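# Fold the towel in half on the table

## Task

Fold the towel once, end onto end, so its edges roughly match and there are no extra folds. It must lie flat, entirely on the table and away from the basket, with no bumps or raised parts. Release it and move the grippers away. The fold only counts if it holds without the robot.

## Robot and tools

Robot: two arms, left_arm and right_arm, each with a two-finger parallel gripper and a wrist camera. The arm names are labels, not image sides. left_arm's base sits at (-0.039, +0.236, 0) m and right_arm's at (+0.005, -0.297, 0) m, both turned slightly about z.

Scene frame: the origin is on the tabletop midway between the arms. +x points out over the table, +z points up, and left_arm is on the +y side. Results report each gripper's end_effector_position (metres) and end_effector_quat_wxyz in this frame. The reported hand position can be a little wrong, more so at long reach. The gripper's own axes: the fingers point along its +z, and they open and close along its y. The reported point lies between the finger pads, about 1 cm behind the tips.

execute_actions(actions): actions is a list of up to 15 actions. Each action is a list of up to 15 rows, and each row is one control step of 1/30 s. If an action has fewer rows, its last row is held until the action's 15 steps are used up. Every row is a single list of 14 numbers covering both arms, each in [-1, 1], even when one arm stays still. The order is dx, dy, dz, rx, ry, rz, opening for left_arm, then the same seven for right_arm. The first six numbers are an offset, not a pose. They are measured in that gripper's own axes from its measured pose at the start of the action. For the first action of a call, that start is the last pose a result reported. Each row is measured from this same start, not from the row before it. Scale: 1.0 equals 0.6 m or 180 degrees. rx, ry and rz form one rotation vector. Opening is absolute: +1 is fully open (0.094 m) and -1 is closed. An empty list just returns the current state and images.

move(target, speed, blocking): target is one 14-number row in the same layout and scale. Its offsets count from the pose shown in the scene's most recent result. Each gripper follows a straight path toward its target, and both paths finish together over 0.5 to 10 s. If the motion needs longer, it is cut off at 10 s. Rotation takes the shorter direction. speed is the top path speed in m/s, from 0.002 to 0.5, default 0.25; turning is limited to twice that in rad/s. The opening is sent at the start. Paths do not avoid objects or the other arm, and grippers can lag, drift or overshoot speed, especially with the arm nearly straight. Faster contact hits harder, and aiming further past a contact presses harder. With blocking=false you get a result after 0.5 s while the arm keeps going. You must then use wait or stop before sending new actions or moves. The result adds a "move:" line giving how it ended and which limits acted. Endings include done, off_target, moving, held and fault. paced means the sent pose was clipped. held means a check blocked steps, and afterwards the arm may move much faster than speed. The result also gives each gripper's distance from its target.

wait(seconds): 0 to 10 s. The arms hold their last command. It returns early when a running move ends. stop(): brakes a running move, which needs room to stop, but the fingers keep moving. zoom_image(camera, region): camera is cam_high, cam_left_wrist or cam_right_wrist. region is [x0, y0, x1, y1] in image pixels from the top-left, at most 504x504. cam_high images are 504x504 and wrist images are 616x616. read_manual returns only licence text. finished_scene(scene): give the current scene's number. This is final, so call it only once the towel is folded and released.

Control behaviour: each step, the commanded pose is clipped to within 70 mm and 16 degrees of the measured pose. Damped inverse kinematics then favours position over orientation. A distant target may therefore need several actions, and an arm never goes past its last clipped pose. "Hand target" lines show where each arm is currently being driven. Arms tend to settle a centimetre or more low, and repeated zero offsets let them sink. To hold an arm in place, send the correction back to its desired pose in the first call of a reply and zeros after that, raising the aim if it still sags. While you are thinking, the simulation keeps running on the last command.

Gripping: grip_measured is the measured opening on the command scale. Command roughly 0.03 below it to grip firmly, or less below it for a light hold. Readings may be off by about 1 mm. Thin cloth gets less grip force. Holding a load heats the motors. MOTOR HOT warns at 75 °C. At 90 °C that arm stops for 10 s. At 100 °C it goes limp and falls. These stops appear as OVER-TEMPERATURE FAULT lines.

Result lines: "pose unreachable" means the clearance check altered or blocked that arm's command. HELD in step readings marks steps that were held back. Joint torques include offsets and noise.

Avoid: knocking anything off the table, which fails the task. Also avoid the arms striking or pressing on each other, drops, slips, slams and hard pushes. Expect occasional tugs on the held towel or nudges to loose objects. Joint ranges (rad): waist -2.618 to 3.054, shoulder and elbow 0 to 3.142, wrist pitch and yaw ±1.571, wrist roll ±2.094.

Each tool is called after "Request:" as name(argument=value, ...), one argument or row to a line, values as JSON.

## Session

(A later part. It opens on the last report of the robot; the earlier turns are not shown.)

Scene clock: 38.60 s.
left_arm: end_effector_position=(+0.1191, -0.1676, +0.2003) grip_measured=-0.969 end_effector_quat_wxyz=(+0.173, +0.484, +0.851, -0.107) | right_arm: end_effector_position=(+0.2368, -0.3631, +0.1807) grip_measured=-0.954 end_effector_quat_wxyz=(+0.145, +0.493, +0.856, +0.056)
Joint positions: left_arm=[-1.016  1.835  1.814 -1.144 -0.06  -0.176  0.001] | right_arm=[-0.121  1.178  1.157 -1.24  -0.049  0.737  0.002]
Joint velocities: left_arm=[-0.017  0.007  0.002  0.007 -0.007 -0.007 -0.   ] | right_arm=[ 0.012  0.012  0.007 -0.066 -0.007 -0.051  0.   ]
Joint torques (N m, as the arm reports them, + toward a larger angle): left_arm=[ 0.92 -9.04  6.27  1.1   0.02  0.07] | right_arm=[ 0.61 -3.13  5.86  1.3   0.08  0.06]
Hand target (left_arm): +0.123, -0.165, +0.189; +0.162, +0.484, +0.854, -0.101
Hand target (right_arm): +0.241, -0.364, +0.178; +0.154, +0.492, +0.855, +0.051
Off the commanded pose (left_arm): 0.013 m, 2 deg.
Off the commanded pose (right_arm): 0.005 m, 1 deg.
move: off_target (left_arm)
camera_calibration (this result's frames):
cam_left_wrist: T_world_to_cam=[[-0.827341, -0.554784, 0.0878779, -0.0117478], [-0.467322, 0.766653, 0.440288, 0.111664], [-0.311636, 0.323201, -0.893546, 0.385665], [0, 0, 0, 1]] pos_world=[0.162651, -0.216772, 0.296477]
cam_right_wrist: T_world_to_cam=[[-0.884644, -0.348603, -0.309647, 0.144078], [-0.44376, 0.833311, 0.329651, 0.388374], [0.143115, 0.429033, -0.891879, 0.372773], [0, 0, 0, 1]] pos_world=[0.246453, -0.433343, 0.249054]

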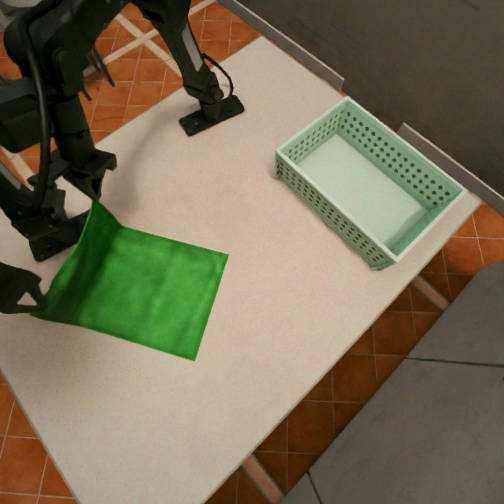

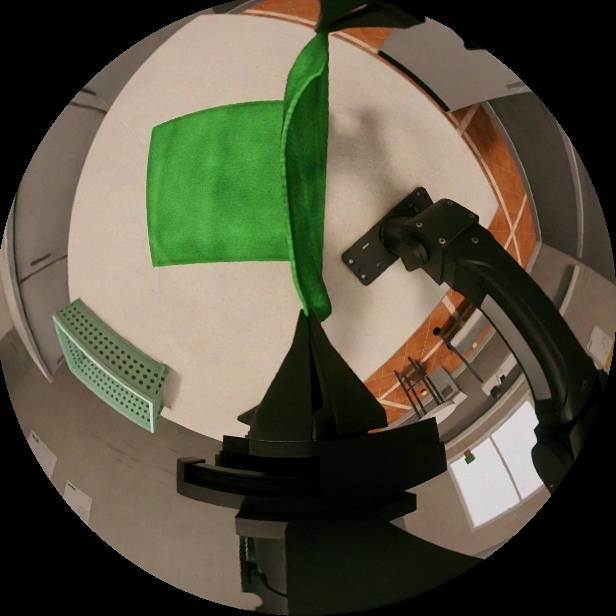

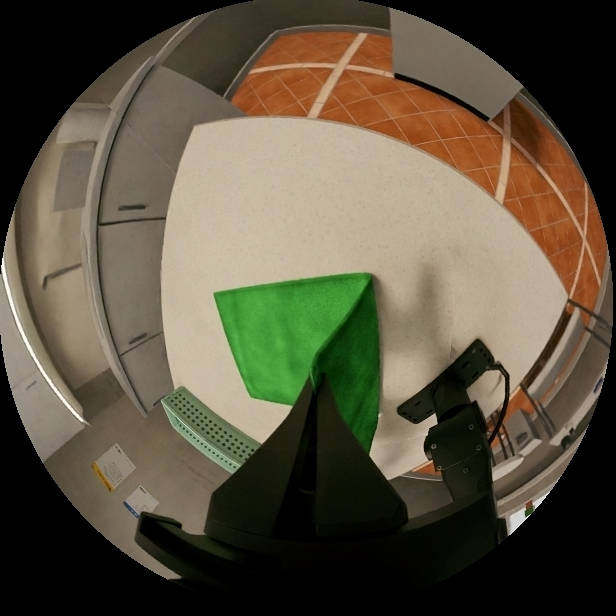

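Request:
move(
  target=[0.068,0.298,0.148,0.1,0.04,0,-1,0.026,0.263,0.2,0.09,0,0,-1],
  speed=0.1,
)

Scene clock: 42.57 s.
left_arm: end_effector_position=(+0.2710, -0.0769, +0.1001) grip_measured=-0.969 end_effector_quat_wxyz=(+0.052, +0.510, +0.834, -0.203) | right_arm: end_effector_position=(+0.3887, -0.2761, +0.0889) grip_measured=-0.954 end_effector_quat_wxyz=(+0.059, +0.508, +0.856, -0.072)
Joint positions: left_arm=[-0.426  2.082  1.775 -1.118  0.398  0.435  0.001] | right_arm=[ 0.335  2.005  1.671 -1.233  0.187  1.209  0.002]
Joint velocities: left_arm=[-0.007 -0.012 -0.012 -0.066  0.022  0.007  0.   ] | right_arm=[-0.007 -0.002 -0.007  0.007 -0.037 -0.022  0.   ]
Joint torques (N m, as the arm reports them, + toward a larger angle): left_arm=[  0.4  -10.94  10.06   0.35   0.31   0.06] | right_arm=[  0.35 -11.81  10.     0.29   0.33   0.11]
Hand target (left_arm): +0.270, -0.077, +0.101; +0.043, +0.511, +0.833, -0.209
Hand target (right_arm): +0.395, -0.277, +0.103; +0.078, +0.509, +0.854, -0.072
Off the commanded pose (left_arm): 0.001 m, 1 deg.
Off the commanded pose (right_arm): 0.015 m, 2 deg.
move: off_target (right_arm)
camera_calibration (this result's frames):
cam_left_wrist: T_world_to_cam=[[-0.82433, -0.445766, 0.34896, 0.154455], [-0.232127, 0.828368, 0.509826, 0.09131], [-0.516331, 0.339262, -0.786323, 0.360056], [0, 0, 0, 1]] pos_world=[0.334426, -0.12894, 0.182669]
cam_right_wrist: T_world_to_cam=[[-0.946582, -0.32229, -0.0105319, 0.28502], [-0.308442, 0.895417, 0.32108, 0.378848], [-0.0940504, 0.307177, -0.946994, 0.295285], [0, 0, 0, 1]] pos_world=[0.414419, -0.338072, 0.160994]

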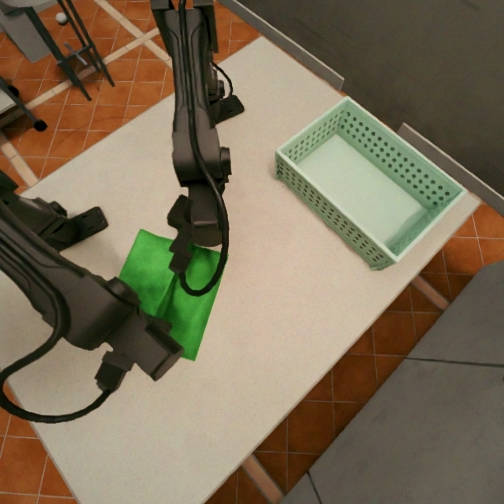

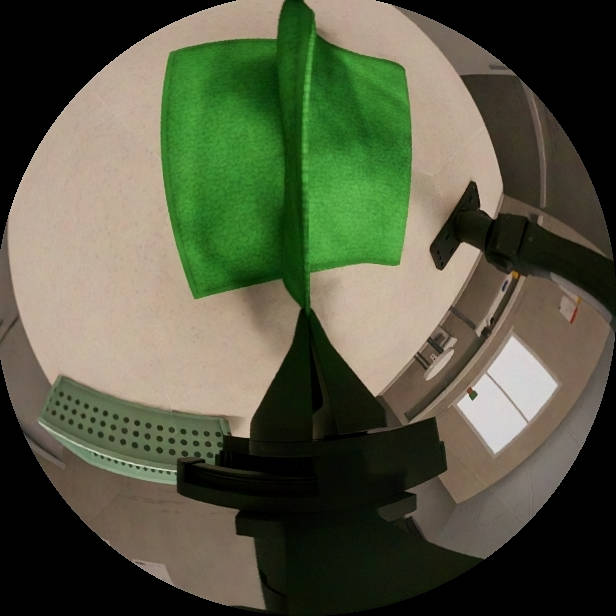

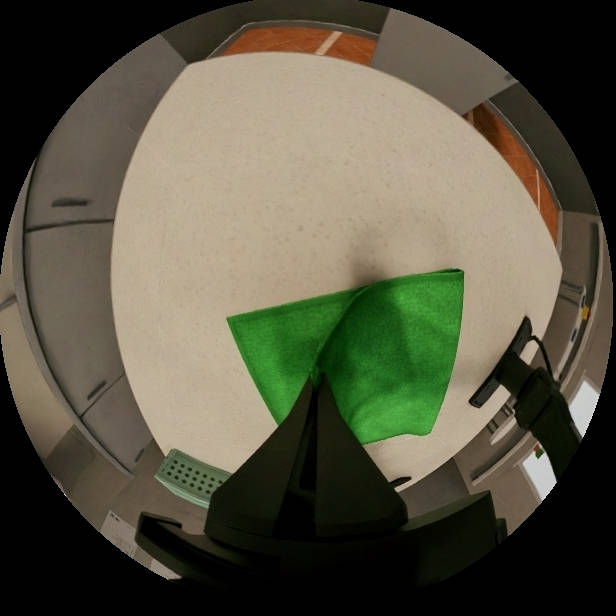

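Request:
move(
  target=[0.021,0.118,0.055,0.06,0,-0.03,-1,0.005,0.1,0.064,0.03,0,0,-1],
  speed=0.08,
)

Scene clock: 46.30 s.
left_arm: end_effector_position=(+0.3219, -0.0522, +0.0461) grip_measured=-0.969 end_effector_quat_wxyz=(-0.001, +0.475, +0.836, -0.275) | right_arm: end_effector_position=(+0.4352, -0.2531, +0.0345) grip_measured=-0.954 end_effector_quat_wxyz=(+0.020, +0.510, +0.853, -0.114)
Joint positions: left_arm=[-0.262  2.371  1.992 -1.223  0.557  0.573  0.001] | right_arm=[ 0.377  2.374  2.037 -1.356  0.197  1.27   0.002]
Joint velocities: left_arm=[ 0.007  0.007  0.007 -0.007  0.007  0.022  0.   ] | right_arm=[ 0.007  0.012 -0.012  0.022  0.051 -0.051  0.001]
Joint torques (N m, as the arm reports them, + toward a larger angle): left_arm=[  0.52 -12.67   9.71   0.09   0.4    0.06] | right_arm=[  0.52 -14.7    9.66  -0.02   0.34   0.09]
Hand target (left_arm): +0.323, -0.051, +0.047; -0.005, +0.473, +0.834, -0.283
Hand target (right_arm): +0.441, -0.252, +0.048; +0.036, +0.510, +0.852, -0.113
Off the commanded pose (left_arm): 0.001 m, 1 deg.
Off the commanded pose (right_arm): 0.014 m, 2 deg.
move: off_target (right_arm)
camera_calibration (this result's frames):
cam_left_wrist: T_world_to_cam=[[-0.73349, -0.440742, 0.517435, 0.189531], [-0.171302, 0.856565, 0.486778, 0.0930926], [-0.65776, 0.268409, -0.703782, 0.373593], [0, 0, 0, 1]] pos_world=[0.400701, -0.096481, 0.119542]
cam_right_wrist: T_world_to_cam=[[-0.947074, -0.304047, 0.102984, 0.336816], [-0.257034, 0.910423, 0.324136, 0.371452], [-0.192311, 0.28051, -0.940388, 0.27686], [0, 0, 0, 1]] pos_world=[0.467709, -0.313433, 0.105269]

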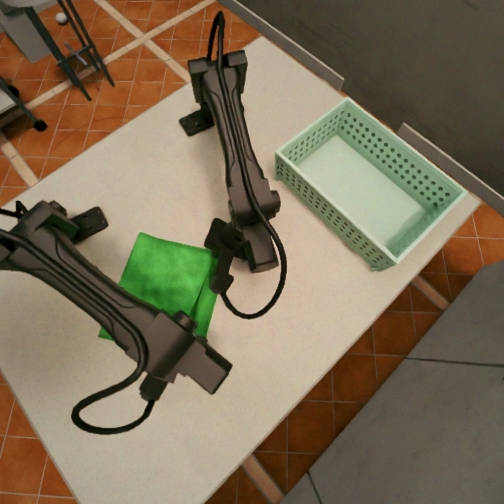

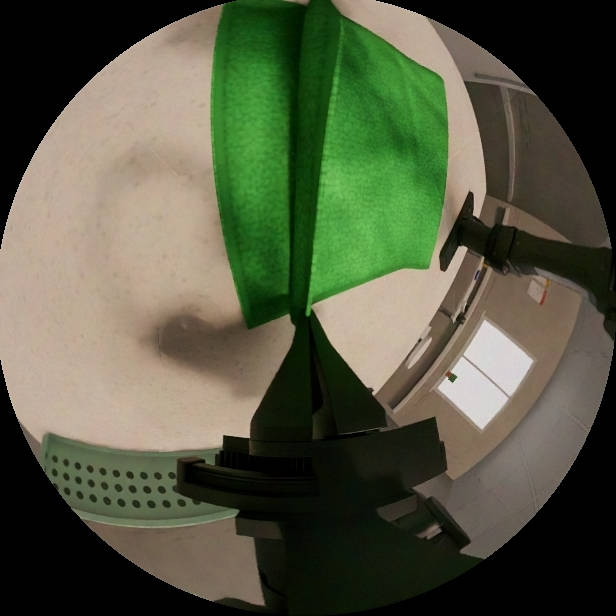

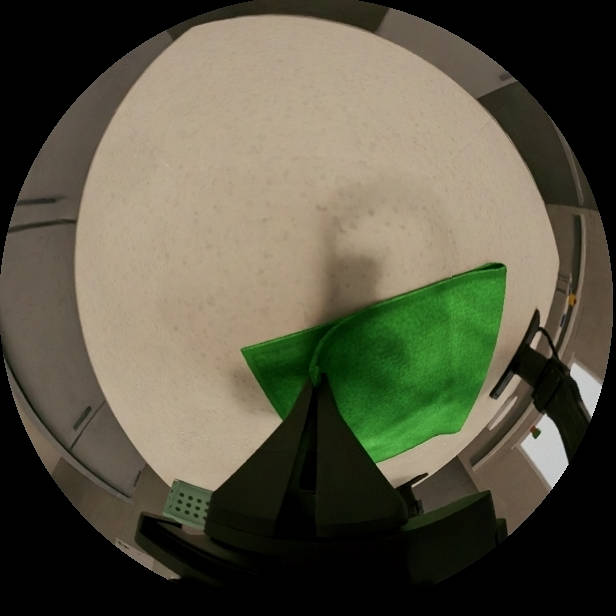

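Request:
execute_actions(
  actions=[
    [[0.005,0.025,-0.004,0,0,0,-1,-0.008,0.035,-0.015,0,0,0,-1]],
    [[0,0.02,-0.01,0,0,0,-0.7,-0.004,0.03,-0.025,0,0,0,-0.7]],
    [[0,0.035,-0.022,0,0,0,-0.6,-0.004,0.04,-0.03,-0.02,0,0,-0.6]],
  ],
)

Scene clock: 48.67 s.
left_arm: end_effector_position=(+0.3581, -0.0288, +0.0512) grip_measured=-0.603 end_effector_quat_wxyz=(+0.017, +0.477, +0.835, -0.274) | right_arm: end_effector_position=(+0.4847, -0.2336, +0.0245) grip_measured=-0.602 end_effector_quat_wxyz=(+0.016, +0.511, +0.855, -0.089)
Joint positions: left_arm=[-0.184  2.46   2.171 -1.322  0.555  0.657  0.019] | right_arm=[ 0.383  2.681  2.575 -1.559  0.155  1.271  0.019]
Joint velocities: left_arm=[-0.007  0.007  0.002 -0.051  0.051 -0.037 -0.001] | right_arm=[ 0.002  0.027 -0.002 -0.007 -0.007  0.007 -0.001]
Joint torques (N m, as the arm reports them, + toward a larger angle): left_arm=[  0.15 -12.98   9.82   0.07   0.28   0.09] | right_arm=[  0.62 -16.42   9.6    0.14   0.15  -0.04]
Hand target (left_arm): +0.358, -0.028, +0.048; +0.010, +0.478, +0.834, -0.275
Hand target (right_arm): +0.490, -0.228, +0.036; +0.029, +0.506, +0.859, -0.078
Off the commanded pose (left_arm): 0.003 m, 1 deg.
Off the commanded pose (right_arm): 0.014 m, 1 deg.
joint sent to its limit (right arm) — the command would take joint 4 (wrist pitch) past its lower limit, so that joint was sent only as far as its limit.
Step readings (end_effector_position; steps 1 to 15: 1st action; 16 to 30: 2nd action; 31 to 45: 3rd action):
0: left_arm (+0.3216, -0.0522, +0.0463) | right_arm (+0.4347, -0.2532, +0.0345)
1: left_arm (+0.3221, -0.0519, +0.0462) | right_arm (+0.4353, -0.2529, +0.0350)
2: left_arm (+0.3231, -0.0516, +0.0459) | right_arm (+0.4403, -0.2518, +0.0355)
4: left_arm (+0.3260, -0.0500, +0.0452) | right_arm (+0.4527, -0.2485, +0.0331)
8: left_arm (+0.3294, -0.0468, +0.0441) | right_arm (+0.4553, -0.2451, +0.0258)
15: left_arm (+0.3297, -0.0466, +0.0438) | right_arm (+0.4509, -0.2453, +0.0256)
16: left_arm (+0.3302, -0.0464, +0.0442) | right_arm (+0.4516, -0.2449, +0.0268)
17: left_arm (+0.3315, -0.0465, +0.0447) | right_arm (+0.4569, -0.2439, +0.0281)
19: left_arm (+0.3355, -0.0461, +0.0455) | right_arm (+0.4701, -0.2412, +0.0278)
23: left_arm (+0.3386, -0.0432, +0.0466) | right_arm (+0.4727, -0.2400, +0.0241)
30: left_arm (+0.3379, -0.0423, +0.0465) | right_arm (+0.4667, -0.2408, +0.0233)
31: left_arm (+0.3385, -0.0416, +0.0471) | right_arm (+0.4675, -0.2400, +0.0237)
32: left_arm (+0.3418, -0.0415, +0.0481) | right_arm (+0.4727, -0.2384, +0.0243)
34: left_arm (+0.3513, -0.0396, +0.0497) | right_arm (+0.4813, -0.2358, +0.0247)
38: left_arm (+0.3602, -0.0314, +0.0516) | right_arm (+0.4847, -0.2342, +0.0251)
45: end_effector_position above
camera_calibration (this result's frames):
cam_left_wrist: T_world_to_cam=[[-0.747419, -0.43773, 0.499757, 0.229703], [-0.192699, 0.862748, 0.467475, 0.0856467], [-0.635792, 0.253097, -0.729185, 0.387684], [0, 0, 0, 1]] pos_world=[0.434675, -0.0714653, 0.12786]
cam_right_wrist: T_world_to_cam=[[-0.948637, -0.308451, 0.0703261, 0.391149], [-0.264147, 0.894575, 0.360503, 0.368481], [-0.17411, 0.32341, -0.930103, 0.272486], [0, 0, 0, 1]] pos_world=[0.515834, -0.297108, 0.0930941]

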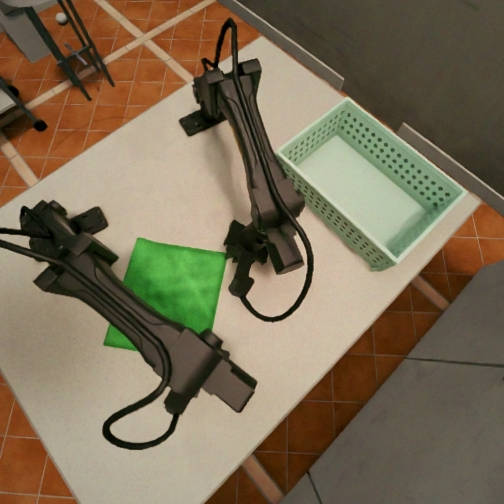

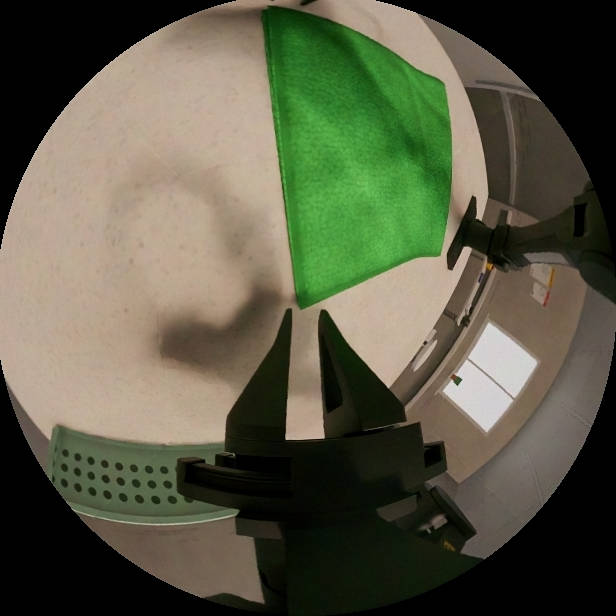

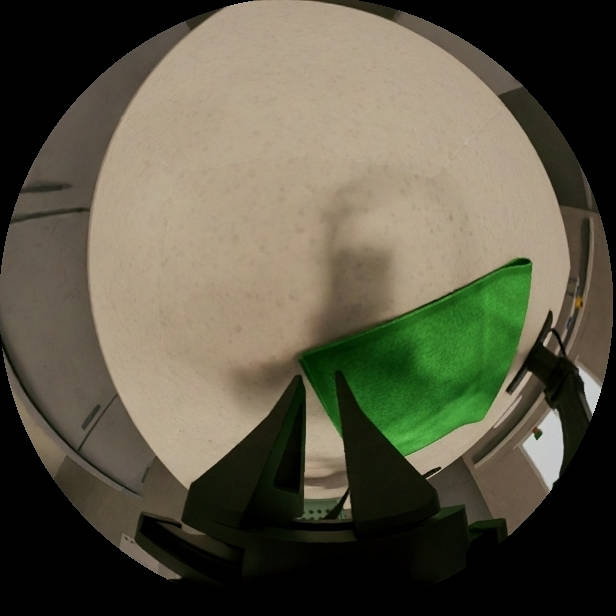

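Request:
move(
  target=[0.255,-0.3,-0.145,-0.17,-0.05,0,0,-0.1,-0.1,-0.16,-0.12,-0.04,0,-0.6],
)

Request:
move(
  target=[0,0,0,0,0,0,0,-0.2,-0.35,-0.17,0,-0.06,0,0],
)

Request:
zoom_image(
  camera="cam_high",
  region=[80,210,260,390],
)

Scene clock: 52.97 s.
left_arm: end_effector_position=(+0.1587, +0.0556, +0.1687) grip_measured=-0.003 end_effector_quat_wxyz=(+0.228, +0.430, +0.869, -0.087) | right_arm: end_effector_position=(+0.4643, -0.2947, +0.1262) grip_measured=-0.602 end_effector_quat_wxyz=(+0.151, +0.494, +0.856, +0.038)
Joint positions: left_arm=[-0.496  1.102  0.996 -0.976  0.058  0.202  0.047] | right_arm=[ 0.237  2.019  1.805 -1.06   0.097  1.073  0.019]
Joint velocities: left_arm=[-0.022  0.012  0.012  0.007 -0.051  0.051  0.001] | right_arm=[-0.002  0.007 -0.002  0.022 -0.11  -0.037  0.001]
Joint torques (N m, as the arm reports them, + toward a larger angle): left_arm=[-0.76 -3.55  6.06  0.95 -0.03 -0.06] | right_arm=[ -0.49 -13.94   5.84   1.18   0.12  -0.05]
Hand target (left_arm): +0.149, +0.062, +0.158; +0.206, +0.434, +0.874, -0.080
Hand target (right_arm): +0.466, -0.297, +0.132; +0.163, +0.492, +0.854, +0.044
Off the commanded pose (left_arm): 0.014 m, 3 deg.
Off the commanded pose (right_arm): 0.009 m, 2 deg.
move: off_target (left_arm)
camera_calibration (this result's frames):
cam_left_wrist: T_world_to_cam=[[-0.755267, -0.65457, 0.0333094, 0.150886], [-0.600495, 0.711449, 0.365029, 0.00981195], [-0.262635, 0.255693, -0.9304, 0.299806], [0, 0, 0, 1]] pos_world=[0.198591, 0.0151264, 0.270332]
cam_right_wrist: T_world_to_cam=[[-0.889622, -0.353585, -0.28905, 0.350527], [-0.435449, 0.847527, 0.303451, 0.45393], [0.137682, 0.395823, -0.907947, 0.257047], [0, 0, 0, 1]] pos_world=[0.474109, -0.362522, 0.196959]

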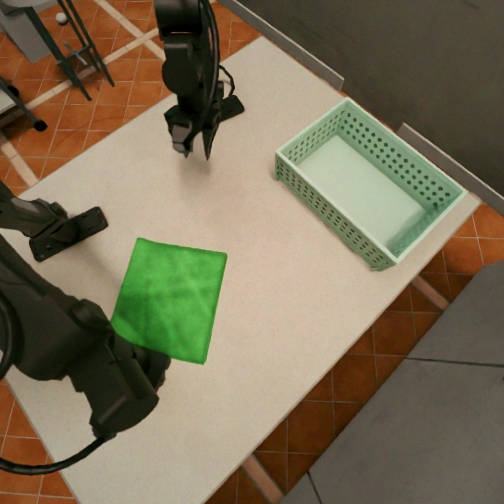

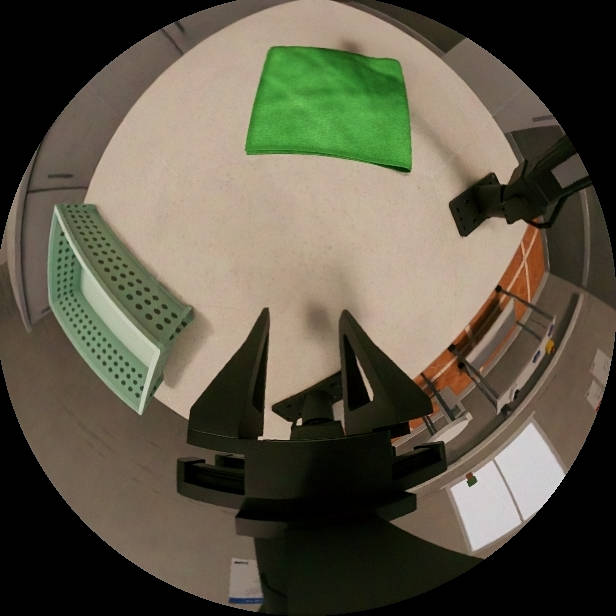

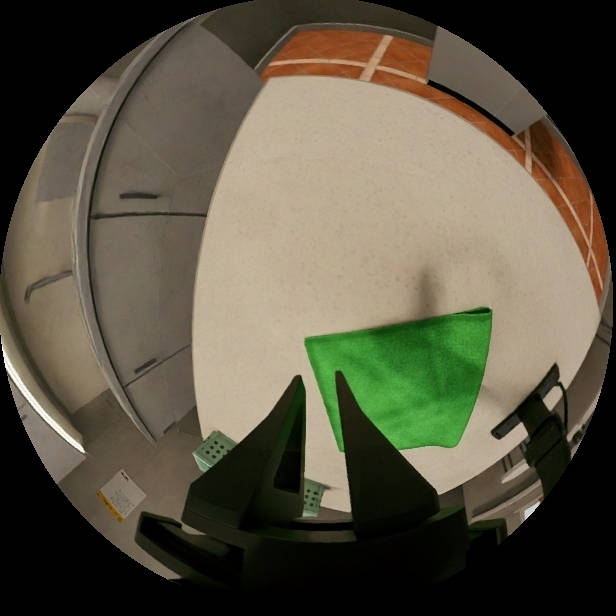

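Scene clock: 54.67 s.
left_arm: end_effector_position=(+0.1587, +0.0556, +0.1687) grip_measured=-0.003 end_effector_quat_wxyz=(+0.228, +0.430, +0.869, -0.087) | right_arm: end_effector_position=(+0.3186, -0.4976, +0.1990) grip_measured=-0.002 end_effector_quat_wxyz=(+0.223, +0.502, +0.836, -0.001)
Joint positions: left_arm=[-0.496  1.102  0.996 -0.976  0.058  0.202  0.047] | right_arm=[-0.382  1.553  1.473 -1.042 -0.014  0.508  0.047]
Joint velocities: left_arm=[ 0.017  0.007 -0.002 -0.051 -0.022  0.022 -0.002] | right_arm=[-0.002 -0.002  0.007  0.037  0.051  0.007 -0.   ]
Joint torques (N m, as the arm reports them, + toward a larger angle): left_arm=[ 0.12 -3.2   8.4   1.19  0.02  0.02] | right_arm=[-0.16 -9.3   6.35  1.28 -0.05 -0.11]
Hand target (left_arm): +0.159, +0.056, +0.169; +0.228, +0.431, +0.869, -0.087
Hand target (right_arm): +0.317, -0.496, +0.203; +0.229, +0.497, +0.837, +0.000
Off the commanded pose (left_arm): 0.000 m, 0 deg.
Off the commanded pose (right_arm): 0.007 m, 2 deg.
move: done
camera_calibration (this result's frames):
cam_left_wrist: T_world_to_cam=[[-0.755267, -0.65457, 0.0333094, 0.150886], [-0.600495, 0.711449, 0.365029, 0.00981195], [-0.262635, 0.255693, -0.9304, 0.299806], [0, 0, 0, 1]] pos_world=[0.198591, 0.0151264, 0.270332]
cam_right_wrist: T_world_to_cam=[[-0.879908, -0.348765, -0.322683, 0.176141], [-0.410891, 0.899564, 0.148164, 0.589335], [0.238599, 0.262958, -0.934839, 0.330636], [0, 0, 0, 1]] pos_world=[0.31825, -0.555656, 0.278611]

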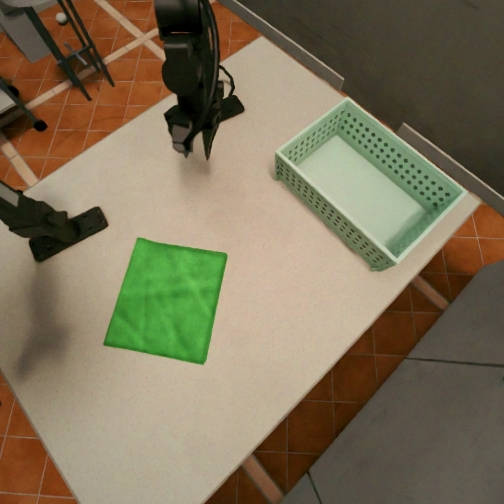

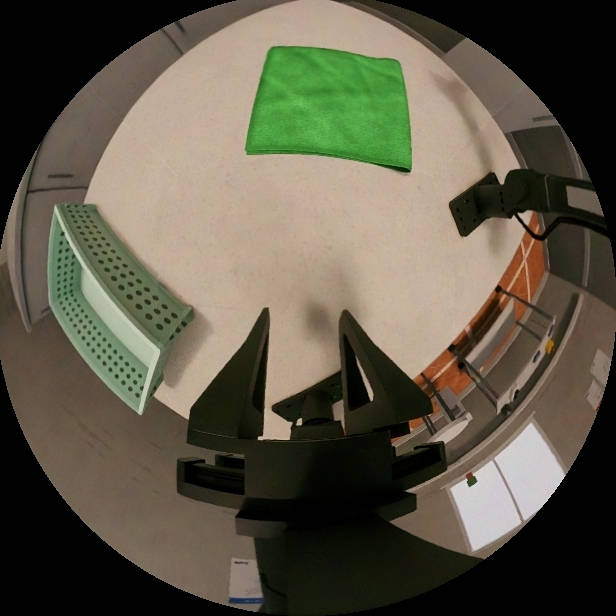

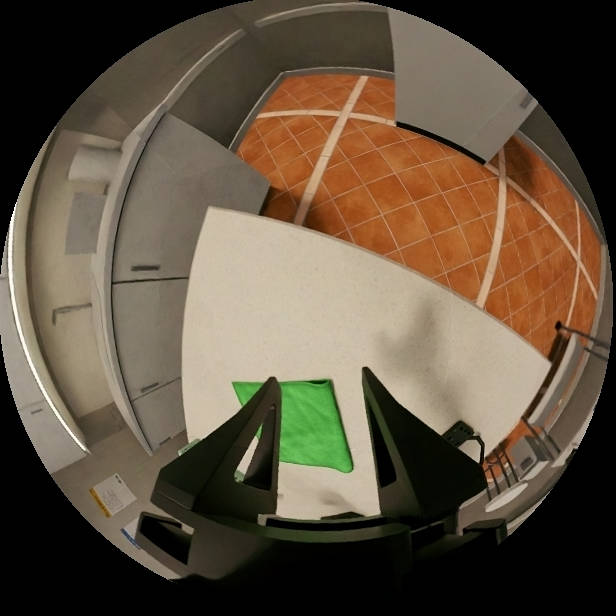

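Region (80, 210, 260, 390) of cam_high's 504x504 image, scaled by 2.800, with more detail than that image has.

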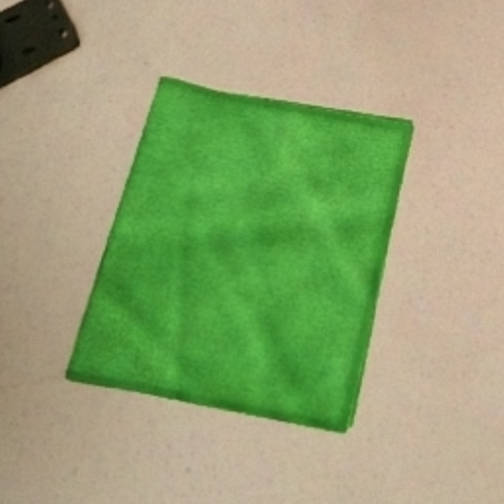

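Request:
finished_scene(
  scene=1,
)

The scene is finished: the task was done.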